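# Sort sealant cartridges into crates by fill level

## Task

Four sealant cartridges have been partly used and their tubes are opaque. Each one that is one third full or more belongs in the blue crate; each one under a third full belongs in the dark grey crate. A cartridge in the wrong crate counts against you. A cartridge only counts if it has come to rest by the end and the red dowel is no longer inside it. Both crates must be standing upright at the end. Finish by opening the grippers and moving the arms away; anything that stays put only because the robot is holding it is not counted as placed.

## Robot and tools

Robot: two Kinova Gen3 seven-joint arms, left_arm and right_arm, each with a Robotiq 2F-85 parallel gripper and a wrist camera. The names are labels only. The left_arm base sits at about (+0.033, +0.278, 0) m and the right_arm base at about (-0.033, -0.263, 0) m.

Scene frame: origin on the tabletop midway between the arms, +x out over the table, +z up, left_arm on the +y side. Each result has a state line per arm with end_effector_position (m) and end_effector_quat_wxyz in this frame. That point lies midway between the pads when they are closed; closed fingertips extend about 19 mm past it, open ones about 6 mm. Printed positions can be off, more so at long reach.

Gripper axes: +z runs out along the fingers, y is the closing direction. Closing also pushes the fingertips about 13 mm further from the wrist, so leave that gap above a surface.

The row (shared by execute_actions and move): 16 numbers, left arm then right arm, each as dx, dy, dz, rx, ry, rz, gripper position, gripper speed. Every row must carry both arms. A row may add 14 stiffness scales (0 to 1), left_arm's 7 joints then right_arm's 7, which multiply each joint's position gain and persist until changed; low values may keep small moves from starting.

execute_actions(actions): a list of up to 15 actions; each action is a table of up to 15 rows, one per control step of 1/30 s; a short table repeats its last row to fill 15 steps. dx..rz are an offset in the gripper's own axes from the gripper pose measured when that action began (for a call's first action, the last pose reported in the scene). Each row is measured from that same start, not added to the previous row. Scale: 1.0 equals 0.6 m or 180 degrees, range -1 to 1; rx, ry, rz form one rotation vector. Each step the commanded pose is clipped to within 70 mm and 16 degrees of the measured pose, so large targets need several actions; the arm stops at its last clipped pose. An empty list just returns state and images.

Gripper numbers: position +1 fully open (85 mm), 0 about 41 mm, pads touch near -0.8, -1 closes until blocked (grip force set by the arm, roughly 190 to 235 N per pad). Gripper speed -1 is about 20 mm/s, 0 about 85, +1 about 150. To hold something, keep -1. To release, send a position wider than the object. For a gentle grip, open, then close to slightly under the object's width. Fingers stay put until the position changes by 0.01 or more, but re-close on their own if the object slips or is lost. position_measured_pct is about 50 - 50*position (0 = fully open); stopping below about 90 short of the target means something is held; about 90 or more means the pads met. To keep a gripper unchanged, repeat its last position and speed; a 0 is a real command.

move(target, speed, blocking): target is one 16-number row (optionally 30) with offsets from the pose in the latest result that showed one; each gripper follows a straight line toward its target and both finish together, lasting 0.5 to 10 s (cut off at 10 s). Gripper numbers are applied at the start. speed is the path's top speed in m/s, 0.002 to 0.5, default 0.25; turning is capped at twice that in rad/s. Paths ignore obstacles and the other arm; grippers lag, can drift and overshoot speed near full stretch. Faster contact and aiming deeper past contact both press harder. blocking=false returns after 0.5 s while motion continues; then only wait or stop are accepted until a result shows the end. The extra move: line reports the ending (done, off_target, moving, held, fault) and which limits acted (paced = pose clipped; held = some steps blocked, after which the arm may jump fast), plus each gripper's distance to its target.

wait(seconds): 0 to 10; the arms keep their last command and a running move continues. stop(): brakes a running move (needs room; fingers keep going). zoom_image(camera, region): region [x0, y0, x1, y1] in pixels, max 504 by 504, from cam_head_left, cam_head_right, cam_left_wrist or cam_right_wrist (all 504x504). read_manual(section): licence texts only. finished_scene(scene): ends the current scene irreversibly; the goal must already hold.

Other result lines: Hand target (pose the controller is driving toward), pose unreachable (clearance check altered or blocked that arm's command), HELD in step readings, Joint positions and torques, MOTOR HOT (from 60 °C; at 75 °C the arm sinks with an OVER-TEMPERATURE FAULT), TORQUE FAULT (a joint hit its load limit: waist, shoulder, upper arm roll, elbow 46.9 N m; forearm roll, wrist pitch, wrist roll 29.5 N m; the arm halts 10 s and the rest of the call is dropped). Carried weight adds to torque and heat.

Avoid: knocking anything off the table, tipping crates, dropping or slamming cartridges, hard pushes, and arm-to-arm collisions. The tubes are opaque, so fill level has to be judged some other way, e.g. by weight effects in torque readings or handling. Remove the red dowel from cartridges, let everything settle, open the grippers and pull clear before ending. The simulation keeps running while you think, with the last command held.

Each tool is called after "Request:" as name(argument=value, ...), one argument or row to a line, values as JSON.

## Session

Request:
execute_actions(
  actions=[],
)

Scene clock: 0.00 s.
left_arm: end_effector_position=(+0.4332, +0.5547, +0.3079) position_measured_pct=0.0 end_effector_quat_wxyz=(+0.087, -0.141, +0.810, +0.563) | right_arm: end_effector_position=(+0.3376, -0.6174, +0.1985) position_measured_pct=0.0 end_effector_quat_wxyz=(+0.010, +0.927, +0.371, -0.048)
Joint positions: left_arm=[-0.009  0.51  -0.305  1.927 -1.257  1.164  2.672] | right_arm=[ 0.502  0.615  0.428  1.415 -0.159  1.181  0.021]
Joint velocities: left_arm=[-0.    -0.001  0.001 -0.    -0.     0.     0.   ] | right_arm=[-0.001  0.    -0.     0.     0.001  0.     0.   ]
Joint torques (N m, as the joint torque sensors report them, + toward a larger angle): no reading
Motor temperatures (°C, as the motors report them): left_arm=[30 32 25 28 36 30 48] | right_arm=[29 36 28 33 35 32 36]
Hand target (left_arm): +0.433, +0.555, +0.308; +0.087, -0.141, +0.810, +0.563
Hand target (right_arm): +0.338, -0.617, +0.199; +0.010, +0.927, +0.371, -0.048
Joint stiffness scale: left_arm=[1. 1. 1. 1. 1. 1. 1.] | right_arm=[1. 1. 1. 1. 1. 1. 1.]

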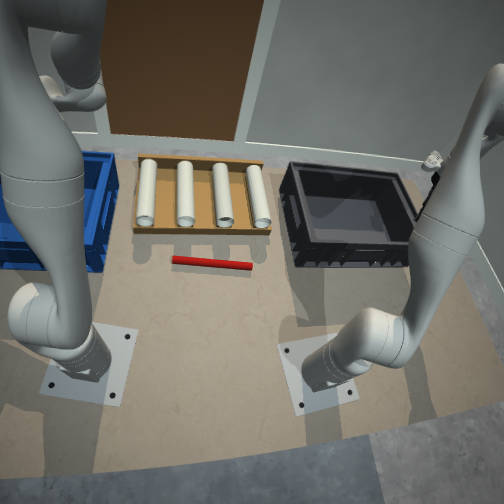

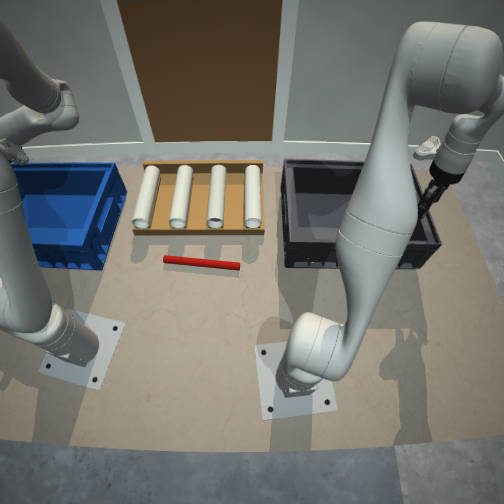

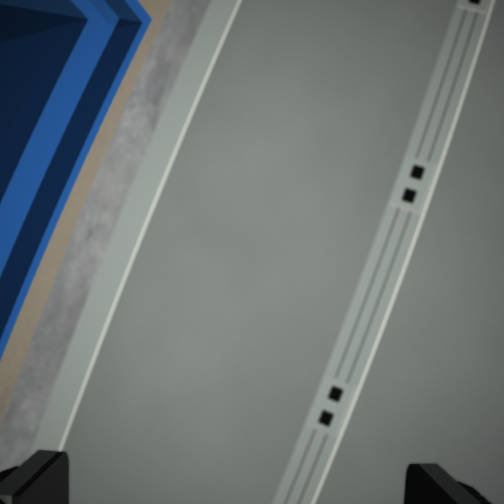

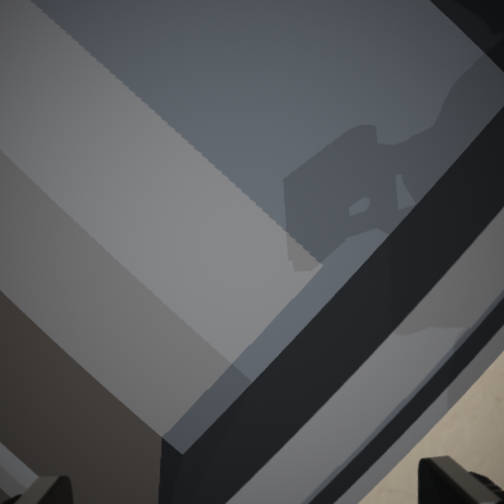

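Request:
move(
  target=[0.445, -0.48, -0.7005, 0.257, 0.312, -0.307, 0.3, 0.5, 0, 0, 0, 0.0065, 0.031, 0.242, 0.55, 0.5],
  speed=0.4,
)

Scene clock: 65.43 s.
left_arm: end_effector_position=(+0.2836, +0.0345, +0.1208) position_measured_pct=34.9 end_effector_quat_wxyz=(-0.000, +0.664, -0.747, -0.001) | right_arm: end_effector_position=(+0.3360, -0.6179, +0.1978) position_measured_pct=22.2 end_effector_quat_wxyz=(+0.000, +1.000, +0.005, -0.004)
Joint positions: left_arm=[ 0.444  0.369  0.067  2.099 -0.04   0.676  3.766] | right_arm=[ 0.502  0.616  0.519  1.44  -0.309  1.174 -0.592]
Joint velocities: left_arm=[ 0.01   0.002 -0.     0.     0.     0.001 -0.   ] | right_arm=[ 0.     0.    -0.    -0.     0.     0.    -0.001]
Joint torques (N m, as the joint torque sensors report them, + toward a larger angle): left_arm=[  0.   -13.62   0.1   -5.85  -0.09  -0.14   0.08] | right_arm=[  0.44 -18.42   3.13  -7.75  -0.04   0.22   0.31]
Motor temperatures (°C, as the motors report them): left_arm=[30 32 25 28 36 30 48] | right_arm=[29 36 28 33 35 32 36]
Hand target (left_arm): +0.282, +0.034, +0.119; -0.000, -0.665, +0.747, +0.001
Hand target (right_arm): +0.338, -0.617, +0.199; +0.000, +1.000, +0.001, -0.000
Off the commanded pose (left_arm): 0.003 m, 0 deg.
Off the commanded pose (right_arm): 0.002 m, 1 deg.
Joint stiffness scale: left_arm=[1. 1. 1. 1. 1. 1. 1.] | right_arm=[1. 1. 1. 1. 1. 1. 1.]
move: done

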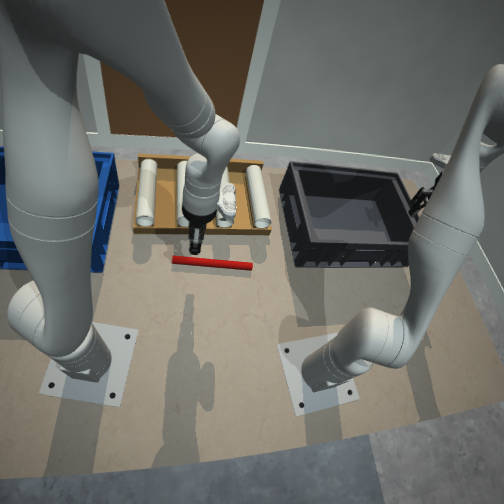

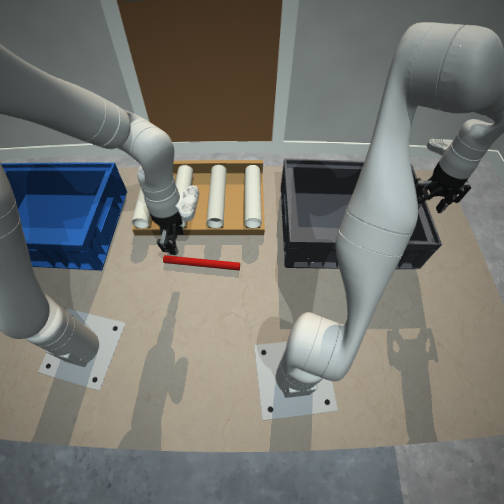

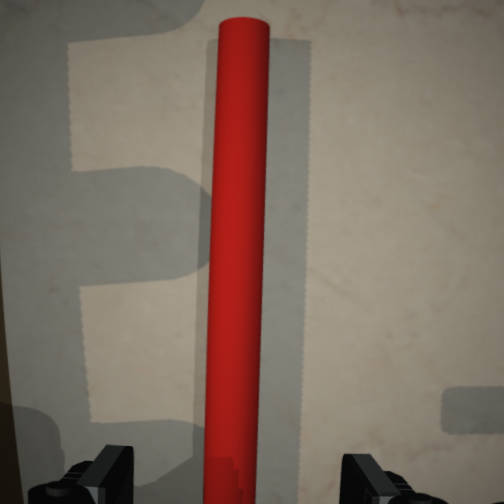

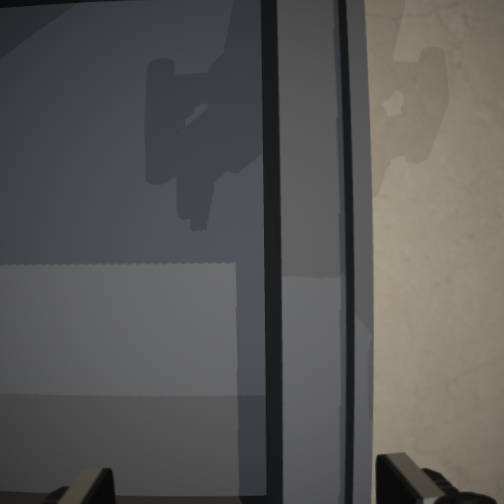

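Request:
move(
  target=[-0.042, -0.004, 0.158, 0, 0, 0, 0.3, 0.5, 0, 0, 0, 0, 0, 0, 0.55, 0.5],
  speed=0.2,
)

Request:
execute_actions(
  actions=[
    [[0,0,0,0,0,0,-1,0.5,0,0,0,0,0,0,0.55,0.5]],
    [[0,0,0,0,0,0,-1,0.5,0,0,0,0,0,0,0.55,0.5]],
  ],
)

Scene clock: 78.10 s.
left_arm: end_effector_position=(+0.2880, +0.0560, +0.0280) position_measured_pct=34.9 end_effector_quat_wxyz=(+0.002, +0.667, -0.745, +0.001) | right_arm: end_effector_position=(+0.3360, -0.6179, +0.1978) position_measured_pct=22.2 end_effector_quat_wxyz=(+0.000, +1.000, +0.005, -0.004)
Joint positions: left_arm=[ 0.408  0.585  0.037  2.221 -0.052  0.336  3.722] | right_arm=[ 0.502  0.616  0.519  1.44  -0.309  1.174 -0.592]
Joint velocities: left_arm=[-0.001  0.007  0.001  0.    -0.    -0.001  0.001] | right_arm=[-0.     0.    -0.    -0.002 -0.001  0.001 -0.001]
Joint torques (N m, as the joint torque sensors report them, + toward a larger angle): left_arm=[ -0.23 -14.96  -0.03  -3.05  -0.15  -0.01   0.26] | right_arm=[  0.22 -18.04   3.17  -7.56   0.24   0.06  -0.08]
Motor temperatures (°C, as the motors report them): left_arm=[30 32 25 28 36 30 48] | right_arm=[29 36 28 33 35 32 36]
Hand target (left_arm): +0.289, +0.059, +0.026; +0.001, -0.664, +0.747, +0.001
Hand target (right_arm): +0.336, -0.618, +0.198; +0.000, +1.000, +0.005, -0.004
Off the commanded pose (left_arm): 0.004 m, 0 deg.
Off the commanded pose (right_arm): 0.000 m, 0 deg.
Joint stiffness scale: left_arm=[1. 1. 1. 1. 1. 1. 1.] | right_arm=[1. 1. 1. 1. 1. 1. 1.]
move: off_target (left_arm)

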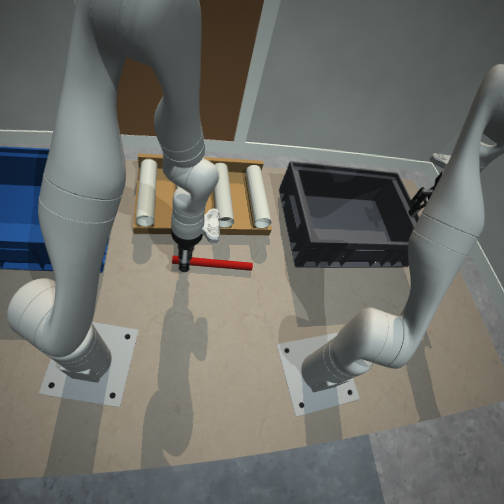

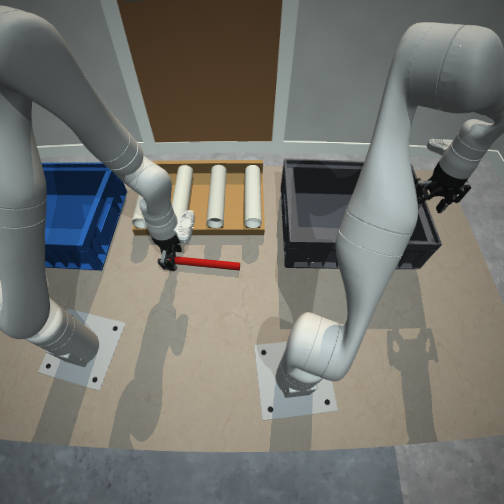

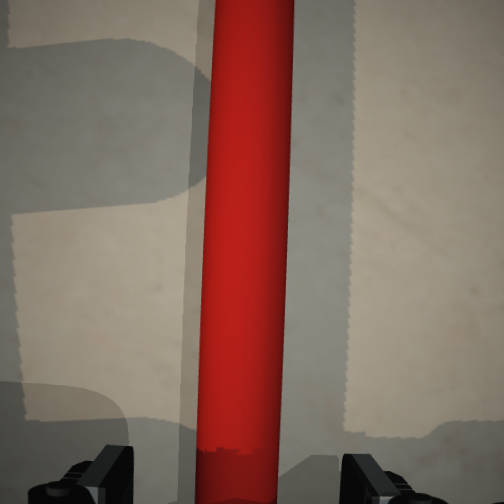

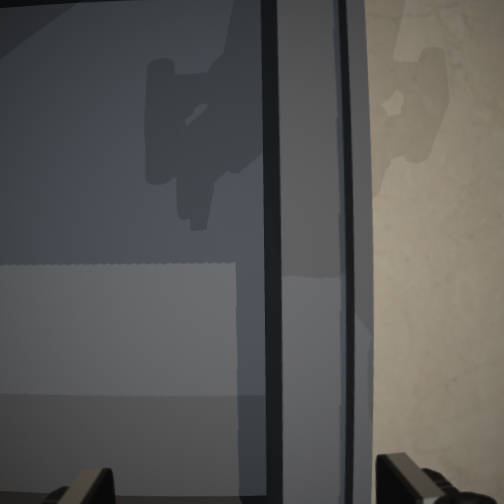

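Scene clock: 79.10 s.
left_arm: end_effector_position=(+0.2880, +0.0560, +0.0285) position_measured_pct=73.4 end_effector_quat_wxyz=(+0.001, +0.667, -0.745, +0.001) | right_arm: end_effector_position=(+0.3360, -0.6179, +0.1978) position_measured_pct=22.2 end_effector_quat_wxyz=(+0.000, +1.000, +0.005, -0.004)
Joint positions: left_arm=[ 0.408  0.583  0.037  2.221 -0.052  0.337  3.722] | right_arm=[ 0.502  0.616  0.519  1.44  -0.309  1.174 -0.592]
Joint velocities: left_arm=[-0.    -0.    -0.001 -0.    -0.     0.001 -0.   ] | right_arm=[-0.    -0.001  0.     0.002  0.001  0.001  0.   ]
Joint torques (N m, as the joint torque sensors report them, + toward a larger angle): left_arm=[ -0.25 -12.37  -0.46  -4.37  -0.13  -1.23   0.1 ] | right_arm=[  0.   -18.37   3.05  -7.72   0.     0.34   0.35]
Motor temperatures (°C, as the motors report them): left_arm=[30 32 25 28 36 30 48] | right_arm=[29 36 28 33 35 32 36]
Hand target (left_arm): +0.288, +0.056, +0.028; -0.001, -0.667, +0.745, -0.001
Hand target (right_arm): +0.336, -0.618, +0.198; +0.000, +1.000, +0.005, -0.004
Off the commanded pose (left_arm): 0.000 m, 0 deg.
Off the commanded pose (right_arm): 0.000 m, 0 deg.
Joint stiffness scale: left_arm=[1. 1. 1. 1. 1. 1. 1.] | right_arm=[1. 1. 1. 1. 1. 1. 1.]
Step readings (end_effector_position; steps 1 to 15: 1st action; 16 to 30: 2nd action):
0: left_arm (+0.2880, +0.0560, +0.0280) | right_arm (+0.3360, -0.6179, +0.1978)
1: left_arm (+0.2880, +0.0560, +0.0280) | right_arm (+0.3360, -0.6179, +0.1978)
2: left_arm (+0.2880, +0.0560, +0.0280) | right_arm (+0.3360, -0.6179, +0.1978)
4: left_arm (+0.2880, +0.0560, +0.0280) | right_arm (+0.3360, -0.6179, +0.1978)
8: left_arm (+0.2880, +0.0560, +0.0280) | right_arm (+0.3360, -0.6179, +0.1978)
15: left_arm (+0.2880, +0.0560, +0.0285) | right_arm (+0.3360, -0.6179, +0.1978)
16: left_arm (+0.2880, +0.0560, +0.0285) | right_arm (+0.3360, -0.6179, +0.1978)
17: left_arm (+0.2880, +0.0560, +0.0285) | right_arm (+0.3360, -0.6179, +0.1978)
19: left_arm (+0.2880, +0.0560, +0.0285) | right_arm (+0.3360, -0.6179, +0.1978)
23: left_arm (+0.2880, +0.0560, +0.0285) | right_arm (+0.3360, -0.6179, +0.1978)
30: end_effector_position above

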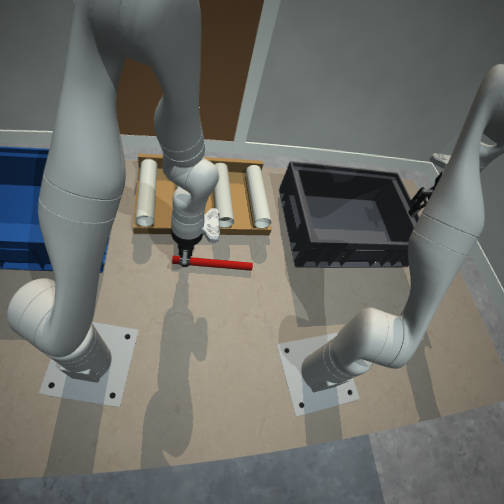

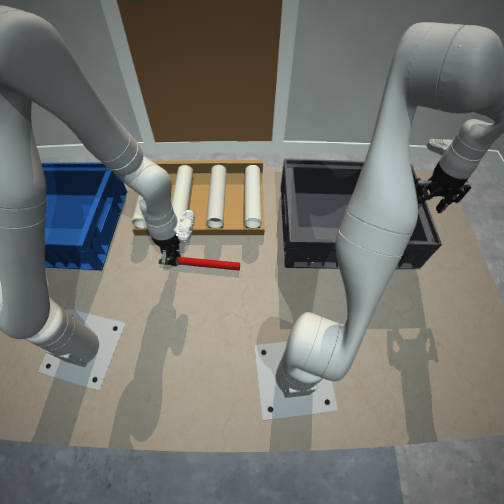

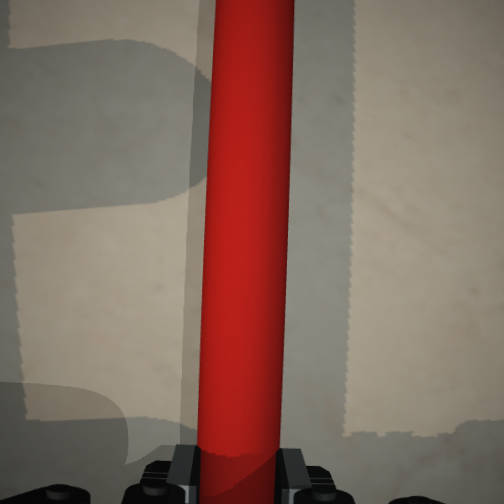

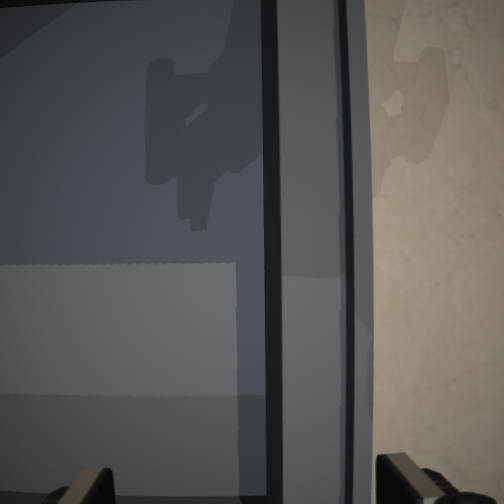

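Request:
move(
  target=[0.004, 0.248, -0.083, 0, 0, -0.535, -1, 0.5, 0, 0, 0, 0, 0, 0, 0.55, 0.5],
  speed=0.3,
)

Request:
move(
  target=[0.05, -0.158, 0, 0, 0, 0, -1, 0.5, 0, 0, 0, 0, 0, 0, 0.55, 0.5],
  speed=0.2,
)

Request:
zoom_image(
  camera="cam_head_right",
  region=[100, 150, 280, 300],
)

Scene clock: 106.40 s.
left_arm: end_effector_position=(+0.1404, +0.0691, +0.0773) position_measured_pct=73.4 end_effector_quat_wxyz=(+0.004, +1.000, +0.000, -0.001) | right_arm: end_effector_position=(+0.3360, -0.6179, +0.1978) position_measured_pct=22.2 end_effector_quat_wxyz=(+0.000, +1.000, +0.005, -0.004)
Joint positions: left_arm=[ 1.09   0.326 -0.379  2.488  0.354  0.365  5.314] | right_arm=[ 0.502  0.616  0.519  1.44  -0.309  1.174 -0.592]
Joint velocities: left_arm=[ 0.019 -0.    -0.01   0.     0.     0.002  0.   ] | right_arm=[ 0.    -0.     0.    -0.002 -0.001 -0.    -0.002]
Joint torques (N m, as the joint torque sensors report them, + toward a larger angle): left_arm=[  0.08 -10.06  -1.21  -3.29  -0.25  -0.11   0.17] | right_arm=[  0.42 -18.24   3.29  -7.94   0.22  -0.02   0.04]
Motor temperatures (°C, as the motors report them): left_arm=[30 32 24 28 36 30 48] | right_arm=[29 36 28 33 35 32 36]
Hand target (left_arm): +0.140, +0.071, +0.078; +0.002, +1.000, -0.000, -0.001
Hand target (right_arm): +0.336, -0.618, +0.198; +0.000, +1.000, +0.005, -0.004
Off the commanded pose (left_arm): 0.002 m, 0 deg.
Off the commanded pose (right_arm): 0.000 m, 0 deg.
Joint stiffness scale: left_arm=[1. 1. 1. 1. 1. 1. 1.] | right_arm=[1. 1. 1. 1. 1. 1. 1.]
move: done

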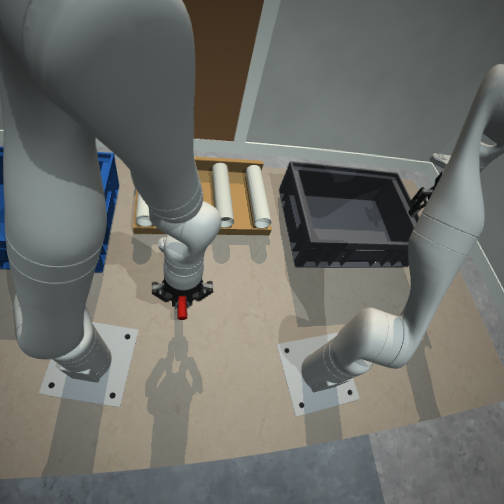

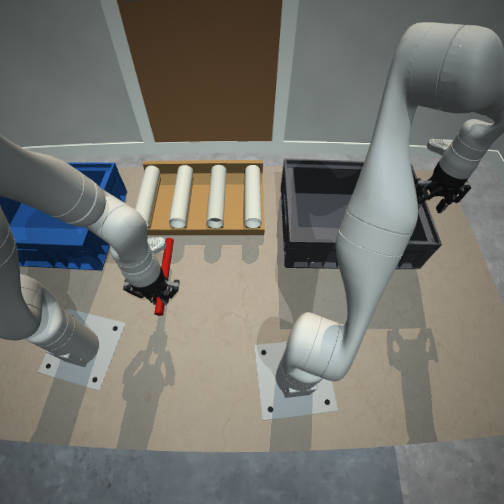

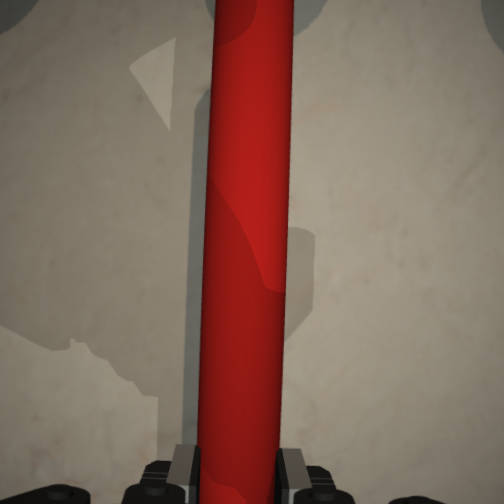

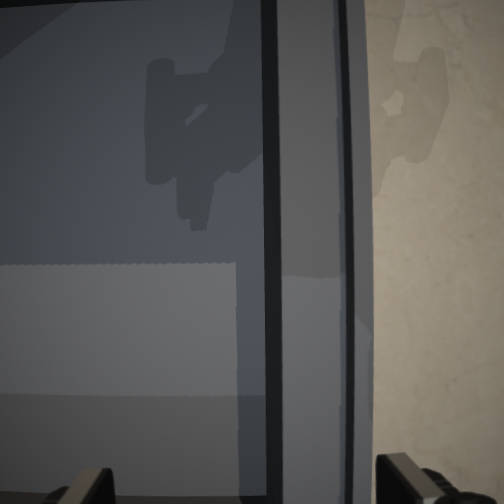

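Scene clock: 107.53 s.
left_arm: end_effector_position=(+0.1747, +0.1621, +0.0780) position_measured_pct=73.4 end_effector_quat_wxyz=(-0.017, +1.000, +0.001, -0.021) | right_arm: end_effector_position=(+0.3360, -0.6179, +0.1978) position_measured_pct=22.2 end_effector_quat_wxyz=(+0.000, +1.000, +0.005, -0.004)
Joint positions: left_arm=[ 0.842  0.303 -0.589  2.579  0.419  0.392  4.794] | right_arm=[ 0.502  0.616  0.519  1.44  -0.309  1.174 -0.592]
Joint velocities: left_arm=[ 0.092  0.018 -0.153  0.     0.127  0.028 -0.16 ] | right_arm=[ 0.     0.    -0.     0.002 -0.001  0.002 -0.001]
Joint torques (N m, as the joint torque sensors report them, + toward a larger angle): left_arm=[-0.01 -8.62 -1.36 -2.62 -0.21  0.17  0.15] | right_arm=[  0.37 -17.91   2.95  -7.6    0.14   0.18   0.43]
Motor temperatures (°C, as the motors report them): left_arm=[30 32 24 28 36 30 48] | right_arm=[29 36 28 33 35 32 36]
Hand target (left_arm): +0.171, +0.163, +0.077; -0.018, +1.000, +0.000, -0.025
Hand target (right_arm): +0.336, -0.618, +0.198; +0.000, +1.000, +0.005, -0.004
Off the commanded pose (left_arm): 0.005 m, 3 deg.
Off the commanded pose (right_arm): 0.000 m, 0 deg.
Joint stiffness scale: left_arm=[1. 1. 1. 1. 1. 1. 1.] | right_arm=[1. 1. 1. 1. 1. 1. 1.]
joint sent to its limit (left arm) — the command would take joint 4 (elbow) past its upper limit, so that joint was sent only as far as its limit.
move: off_target (left_arm)

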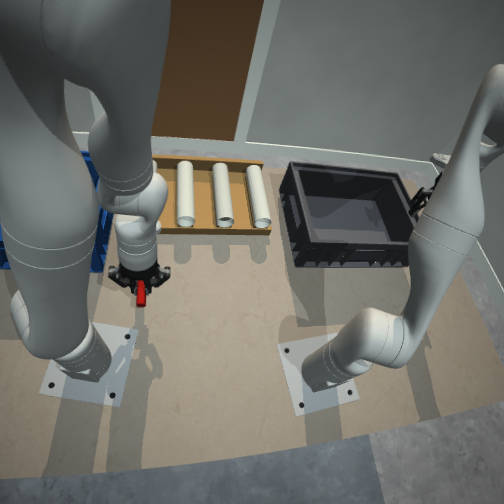

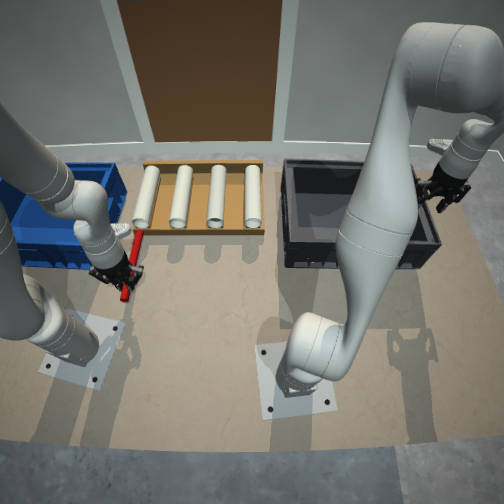

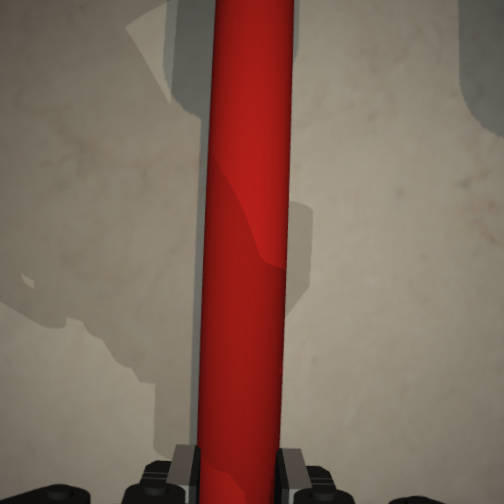

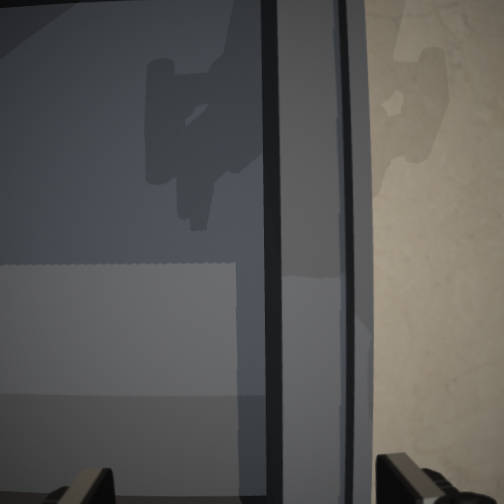

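Region (100, 150, 280, 300) of cam_head_right's 504x504 image, scaled by 2.800, with more detail than that image has.

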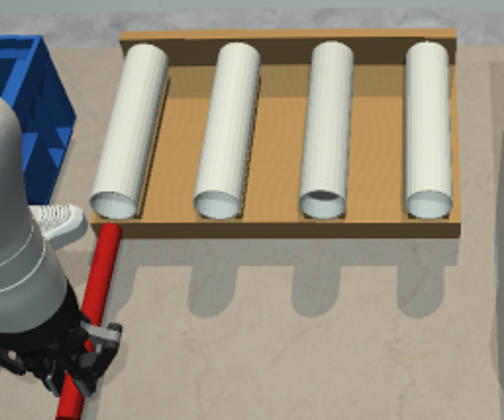

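Request:
move(
  target=[0.045, 0, 0, -0.011, 0.013, 0, -1, 0.5, 0, 0, 0, 0, 0, 0, 0.55, 0.5],
  speed=0.08,
)

Request:
execute_actions(
  actions=[
    [[0.016,0,0.001,0,0,0.001,-1,0.5,0,0,0,0,0,0,0.55,0.5]],
    [[0.016,0,0.001,0,0,0.001,-1,0.5,0,0,0,0,0,0,0.55,0.5]],
    [[0.016,0,0.001,0,0,0.001,-1,0.5,0,0,0,0,0,0,0.55,0.5]],
    [[0.016,0,0.001,0,0,0.001,-1,0.5,0,0,0,0,0,0,0.55,0.5]],
    [[0.016,0,0.001,0,0,0.001,-1,0.5,0,0,0,0,0,0,0.55,0.5]],
  ],
)

Scene clock: 120.03 s.
left_arm: end_effector_position=(+0.1994, +0.1632, +0.0775) position_measured_pct=73.4 end_effector_quat_wxyz=(-0.000, +1.000, +0.001, -0.003) | right_arm: end_effector_position=(+0.3360, -0.6179, +0.1978) position_measured_pct=22.2 end_effector_quat_wxyz=(+0.000, +1.000, +0.005, -0.004)
Joint positions: left_arm=[ 0.742  0.306 -0.567  2.569  0.487  0.356  4.652] | right_arm=[ 0.502  0.616  0.519  1.44  -0.309  1.174 -0.592]
Joint velocities: left_arm=[-0.022  0.001  0.008  0.     0.    -0.002 -0.   ] | right_arm=[ 0.     0.    -0.    -0.    -0.001 -0.002  0.   ]
Joint torques (N m, as the joint torque sensors report them, + toward a larger angle): left_arm=[-0.38 -8.6  -1.55 -2.75 -0.22  0.1   0.34] | right_arm=[  0.29 -17.98   3.23  -7.79  -0.09   0.19   0.3 ]
Motor temperatures (°C, as the motors report them): left_arm=[30 32 25 28 36 30 48] | right_arm=[29 36 28 33 35 32 36]
Hand target (left_arm): +0.202, +0.162, +0.077; +0.000, +1.000, +0.001, -0.001
Hand target (right_arm): +0.336, -0.618, +0.198; +0.000, +1.000, +0.005, -0.004
Off the commanded pose (left_arm): 0.003 m, 0 deg.
Off the commanded pose (right_arm): 0.000 m, 0 deg.
Joint stiffness scale: left_arm=[1. 1. 1. 1. 1. 1. 1.] | right_arm=[1. 1. 1. 1. 1. 1. 1.]
move: done

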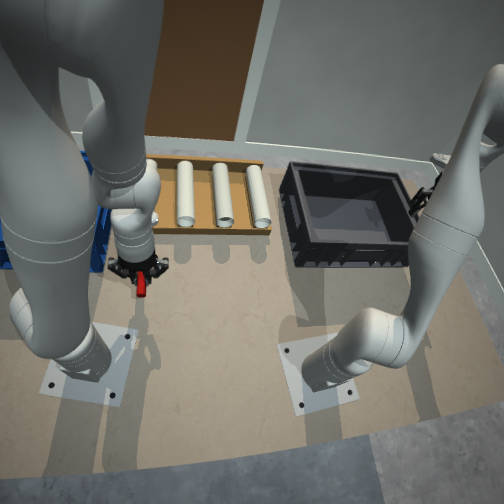

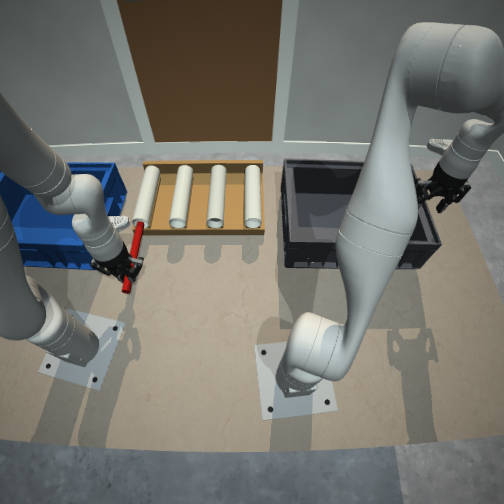

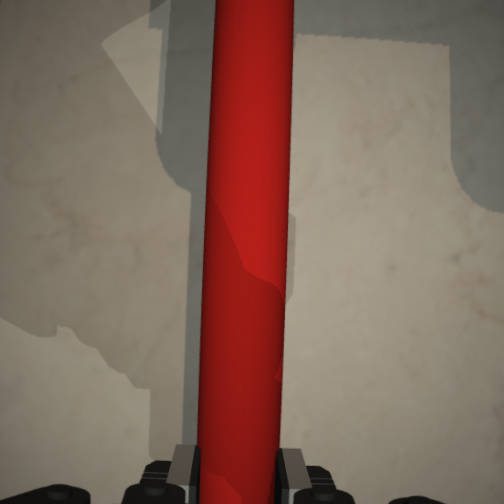

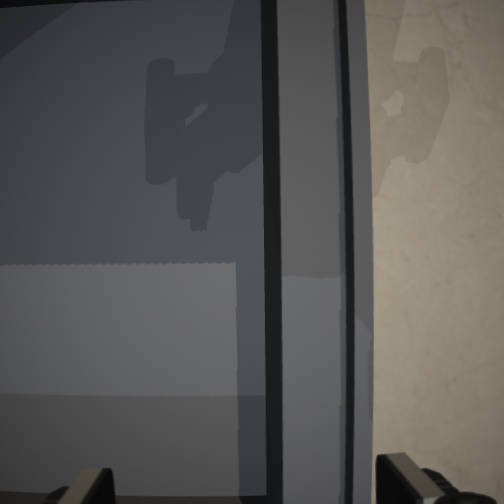

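Scene clock: 122.53 s.
left_arm: end_effector_position=(+0.2379, +0.1684, +0.0760) position_measured_pct=73.4 end_effector_quat_wxyz=(-0.002, +1.000, +0.005, -0.004) | right_arm: end_effector_position=(+0.3360, -0.6179, +0.1978) position_measured_pct=22.2 end_effector_quat_wxyz=(+0.000, +1.000, +0.005, -0.004)
Joint positions: left_arm=[ 0.64   0.358 -0.567  2.479  0.487  0.409  4.575] | right_arm=[ 0.502  0.616  0.519  1.44  -0.309  1.174 -0.592]
Joint velocities: left_arm=[-0.006  0.004 -0.001  0.     0.     0.001  0.   ] | right_arm=[ 0.    -0.     0.     0.001  0.001 -0.    -0.001]
Joint torques (N m, as the joint torque sensors report them, + toward a larger angle): left_arm=[ -0.67 -10.53  -2.76  -7.13   0.05  -2.1    0.34] | right_arm=[  0.29 -18.13   3.03  -8.05   0.19   0.08   0.39]
Motor temperatures (°C, as the motors report them): left_arm=[30 32 25 28 36 30 48] | right_arm=[29 36 28 33 35 32 36]
Hand target (left_arm): +0.244, +0.167, +0.076; -0.002, +1.000, +0.004, +0.001
Hand target (right_arm): +0.336, -0.618, +0.198; +0.000, +1.000, +0.005, -0.004
Off the commanded pose (left_arm): 0.006 m, 1 deg.
Off the commanded pose (right_arm): 0.000 m, 0 deg.
Joint stiffness scale: left_arm=[1. 1. 1. 1. 1. 1. 1.] | right_arm=[1. 1. 1. 1. 1. 1. 1.]
Step readings (end_effector_position; steps 1 to 15: 1st action; 16 to 30: 2nd action; 31 to 45: 3rd action; 46 to 60: 4th action; 61 to 75: 5th action):
0: left_arm (+0.1994, +0.1632, +0.0775) | right_arm (+0.3360, -0.6179, +0.1978)
1: left_arm (+0.2003, +0.1632, +0.0775) | right_arm (+0.3360, -0.6179, +0.1978)
2: left_arm (+0.2027, +0.1630, +0.0776) | right_arm (+0.3360, -0.6179, +0.1978)
4: left_arm (+0.2068, +0.1628, +0.0777) | right_arm (+0.3360, -0.6179, +0.1978)
8: left_arm (+0.2092, +0.1635, +0.0775) | right_arm (+0.3360, -0.6179, +0.1978)
15: left_arm (+0.2097, +0.1641, +0.0774) | right_arm (+0.3360, -0.6179, +0.1978)
16: left_arm (+0.2105, +0.1642, +0.0774) | right_arm (+0.3360, -0.6179, +0.1978)
17: left_arm (+0.2129, +0.1640, +0.0775) | right_arm (+0.3360, -0.6179, +0.1978)
19: left_arm (+0.2171, +0.1638, +0.0777) | right_arm (+0.3360, -0.6179, +0.1978)
23: left_arm (+0.2195, +0.1644, +0.0775) | right_arm (+0.3360, -0.6179, +0.1978)
30: left_arm (+0.2200, +0.1651, +0.0774) | right_arm (+0.3360, -0.6179, +0.1978)
31: left_arm (+0.2208, +0.1651, +0.0774) | right_arm (+0.3360, -0.6179, +0.1978)
32: left_arm (+0.2233, +0.1649, +0.0775) | right_arm (+0.3360, -0.6179, +0.1978)
34: left_arm (+0.2274, +0.1648, +0.0777) | right_arm (+0.3360, -0.6179, +0.1978)
38: left_arm (+0.2298, +0.1654, +0.0776) | right_arm (+0.3360, -0.6179, +0.1978)
45: left_arm (+0.2303, +0.1660, +0.0774) | right_arm (+0.3360, -0.6179, +0.1978)
46: left_arm (+0.2311, +0.1660, +0.0775) | right_arm (+0.3360, -0.6179, +0.1978)
47: left_arm (+0.2318, +0.1660, +0.0774) | right_arm (+0.3360, -0.6179, +0.1978)
49: left_arm (+0.2326, +0.1664, +0.0772) | right_arm (+0.3360, -0.6179, +0.1978)
53: left_arm (+0.2336, +0.1669, +0.0769) | right_arm (+0.3360, -0.6179, +0.1978)
60: left_arm (+0.2341, +0.1673, +0.0767) | right_arm (+0.3360, -0.6179, +0.1978)
61: left_arm (+0.2343, +0.1673, +0.0767) | right_arm (+0.3360, -0.6179, +0.1978)
62: left_arm (+0.2347, +0.1673, +0.0766) | right_arm (+0.3360, -0.6179, +0.1978)
64: left_arm (+0.2360, +0.1675, +0.0764) | right_arm (+0.3360, -0.6179, +0.1978)
68: left_arm (+0.2374, +0.1680, +0.0761) | right_arm (+0.3360, -0.6179, +0.1978)
75: end_effector_position above

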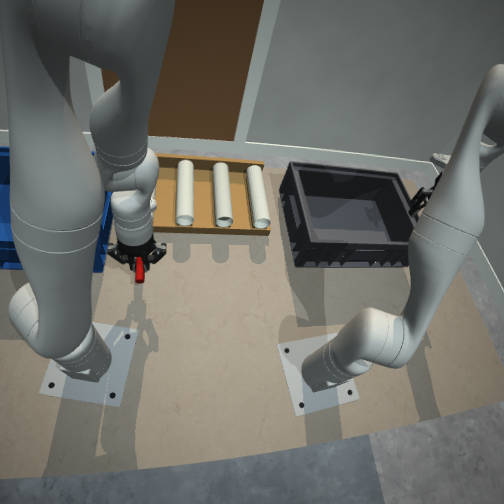

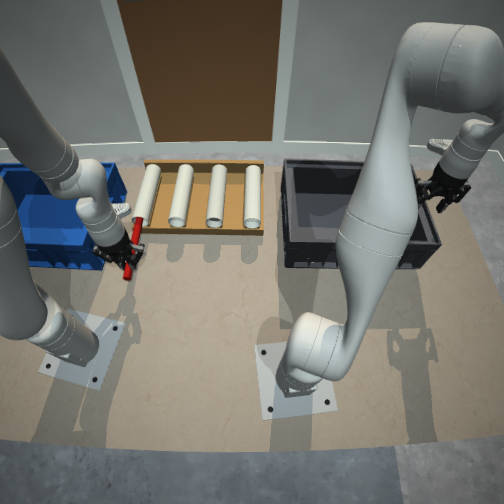

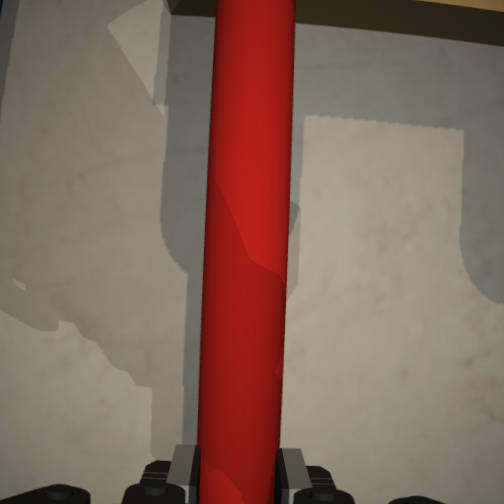

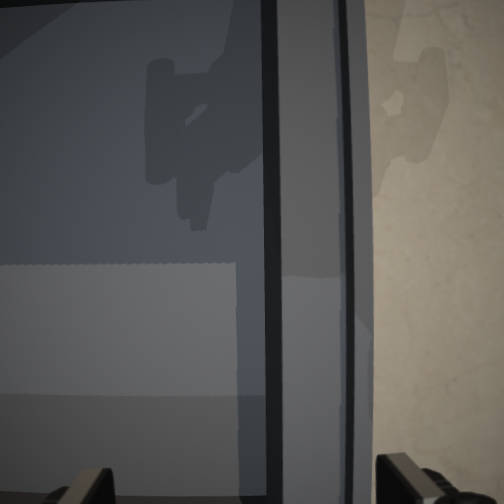

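Request:
move(
  target=[-0.1, 0, -0.002, -0.001, 0.003, 0.003, -1, 0.5, 0, 0, 0, 0, 0, 0, 0.55, 0.5],
  speed=0.15,
)

Request:
move(
  target=[-0.015, 0.182, 0, -0.006, 0.008, 0.004, -1, 0.5, 0, 0, 0, 0, 0, 0, 0.55, 0.5],
  speed=0.2,
)

Request:
zoom_image(
  camera="cam_head_right",
  region=[100, 150, 280, 300],
)

Scene clock: 131.93 s.
left_arm: end_effector_position=(+0.1824, +0.1677, +0.0788) position_measured_pct=73.4 end_effector_quat_wxyz=(-0.014, +1.000, +0.003, -0.015) | right_arm: end_effector_position=(+0.3360, -0.6179, +0.1978) position_measured_pct=22.2 end_effector_quat_wxyz=(+0.000, +1.000, +0.005, -0.004)
Joint positions: left_arm=[ 0.892  0.315 -0.7    2.579  0.494  0.402  4.671] | right_arm=[ 0.502  0.616  0.519  1.44  -0.309  1.174 -0.592]
Joint velocities: left_arm=[ 0.119  0.012 -0.124 -0.     0.085  0.021 -0.091] | right_arm=[ 0.002  0.     0.    -0.001 -0.001 -0.001  0.   ]
Joint torques (N m, as the joint torque sensors report them, + toward a larger angle): left_arm=[-0.14 -8.41 -1.39 -2.91  0.08 -0.09 -0.03] | right_arm=[  0.66 -18.25   2.58  -8.11  -0.04   0.21   0.13]
Motor temperatures (°C, as the motors report them): left_arm=[30 32 24 28 36 30 48] | right_arm=[29 36 28 33 35 32 36]
Hand target (left_arm): +0.179, +0.167, +0.078; -0.015, +1.000, +0.001, -0.018
Hand target (right_arm): +0.336, -0.618, +0.198; +0.000, +1.000, +0.005, -0.004
Off the commanded pose (left_arm): 0.005 m, 2 deg.
Off the commanded pose (right_arm): 0.000 m, 0 deg.
Joint stiffness scale: left_arm=[1. 1. 1. 1. 1. 1. 1.] | right_arm=[1. 1. 1. 1. 1. 1. 1.]
joint sent to its limit (left arm) — the command would take joint 4 (elbow) past its upper limit, so that joint was sent only as far as its limit.
move: off_target (left_arm)

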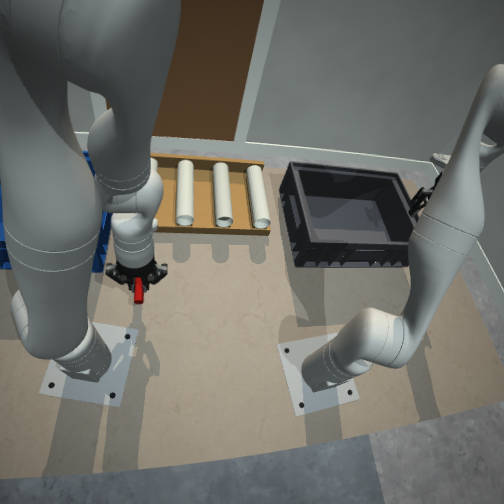

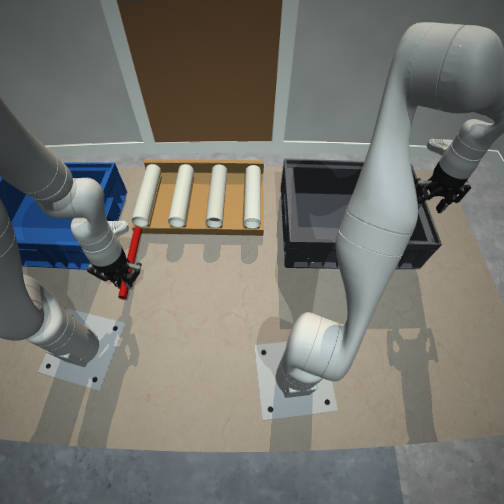

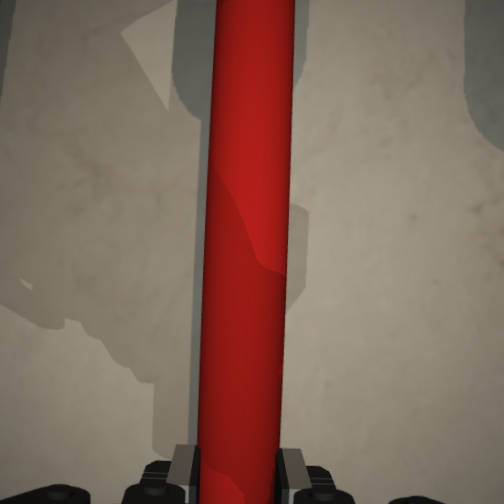

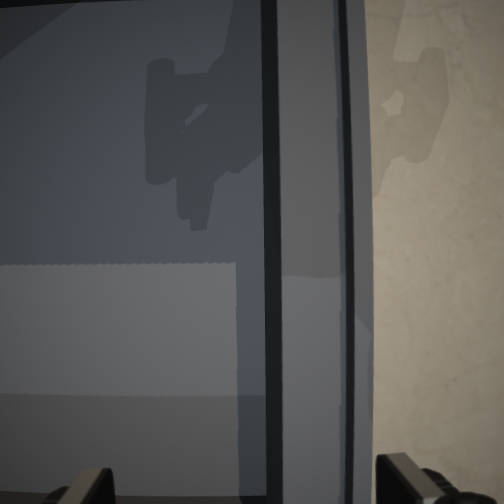

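Scene clock: 133.03 s.
left_arm: end_effector_position=(+0.1752, +0.0593, +0.0764) position_measured_pct=73.4 end_effector_quat_wxyz=(-0.003, +1.000, -0.002, -0.001) | right_arm: end_effector_position=(+0.3360, -0.6179, +0.1978) position_measured_pct=22.2 end_effector_quat_wxyz=(+0.000, +1.000, +0.005, -0.004)
Joint positions: left_arm=[ 1.175  0.402 -0.599  2.396  0.508  0.465  5.064] | right_arm=[ 0.502  0.616  0.519  1.44  -0.309  1.174 -0.592]
Joint velocities: left_arm=[ 0.014  0.005  0.    -0.001  0.     0.002 -0.   ] | right_arm=[-0.    -0.001 -0.    -0.001  0.001 -0.    -0.   ]
Joint torques (N m, as the joint torque sensors report them, + toward a larger angle): left_arm=[  0.27 -11.31  -1.82  -3.56  -0.21  -0.2    0.26] | right_arm=[  0.1  -18.02   3.1   -8.3   -0.02   0.39   0.14]
Motor temperatures (°C, as the motors report them): left_arm=[30 32 24 28 36 30 48] | right_arm=[29 36 28 33 35 32 36]
Hand target (left_arm): +0.174, +0.059, +0.076; -0.005, +1.000, -0.004, -0.002
Hand target (right_arm): +0.336, -0.618, +0.198; +0.000, +1.000, +0.005, -0.004
Off the commanded pose (left_arm): 0.002 m, 0 deg.
Off the commanded pose (right_arm): 0.000 m, 0 deg.
Joint stiffness scale: left_arm=[1. 1. 1. 1. 1. 1. 1.] | right_arm=[1. 1. 1. 1. 1. 1. 1.]
move: done

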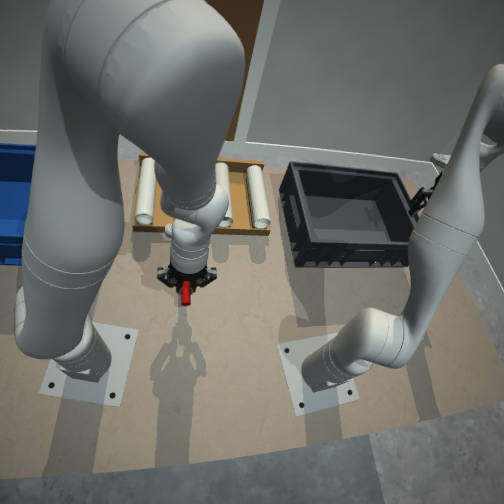

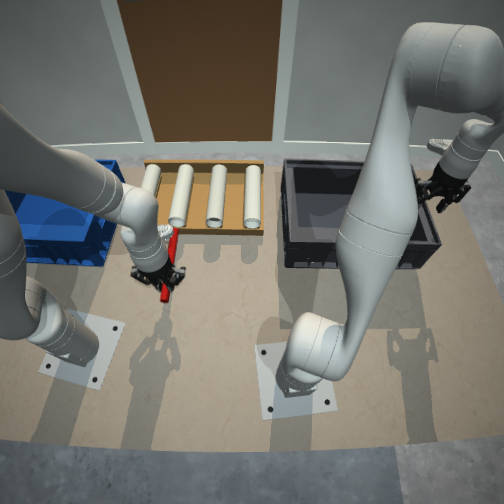

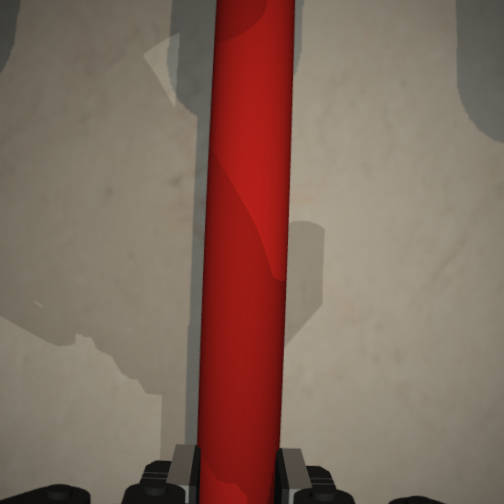

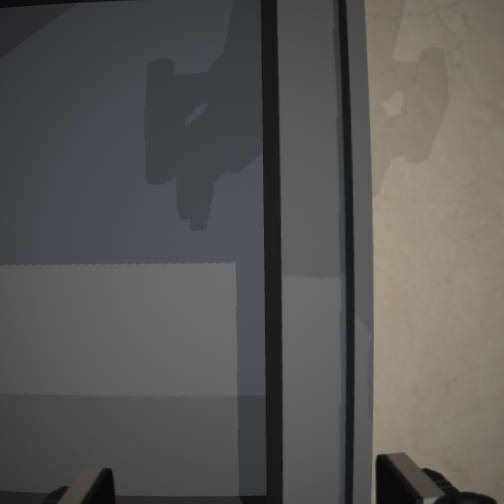

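Region (100, 150, 280, 300) of cam_head_right's 504x504 image, scaled by 2.800, with more detail than that image has.

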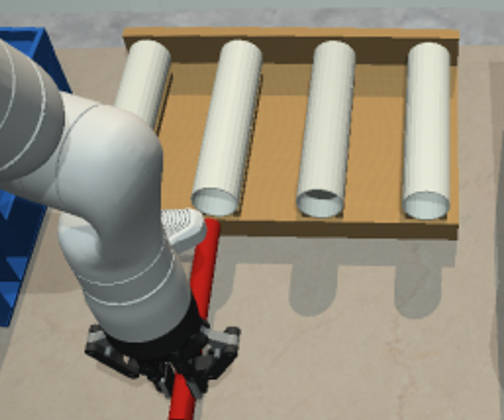

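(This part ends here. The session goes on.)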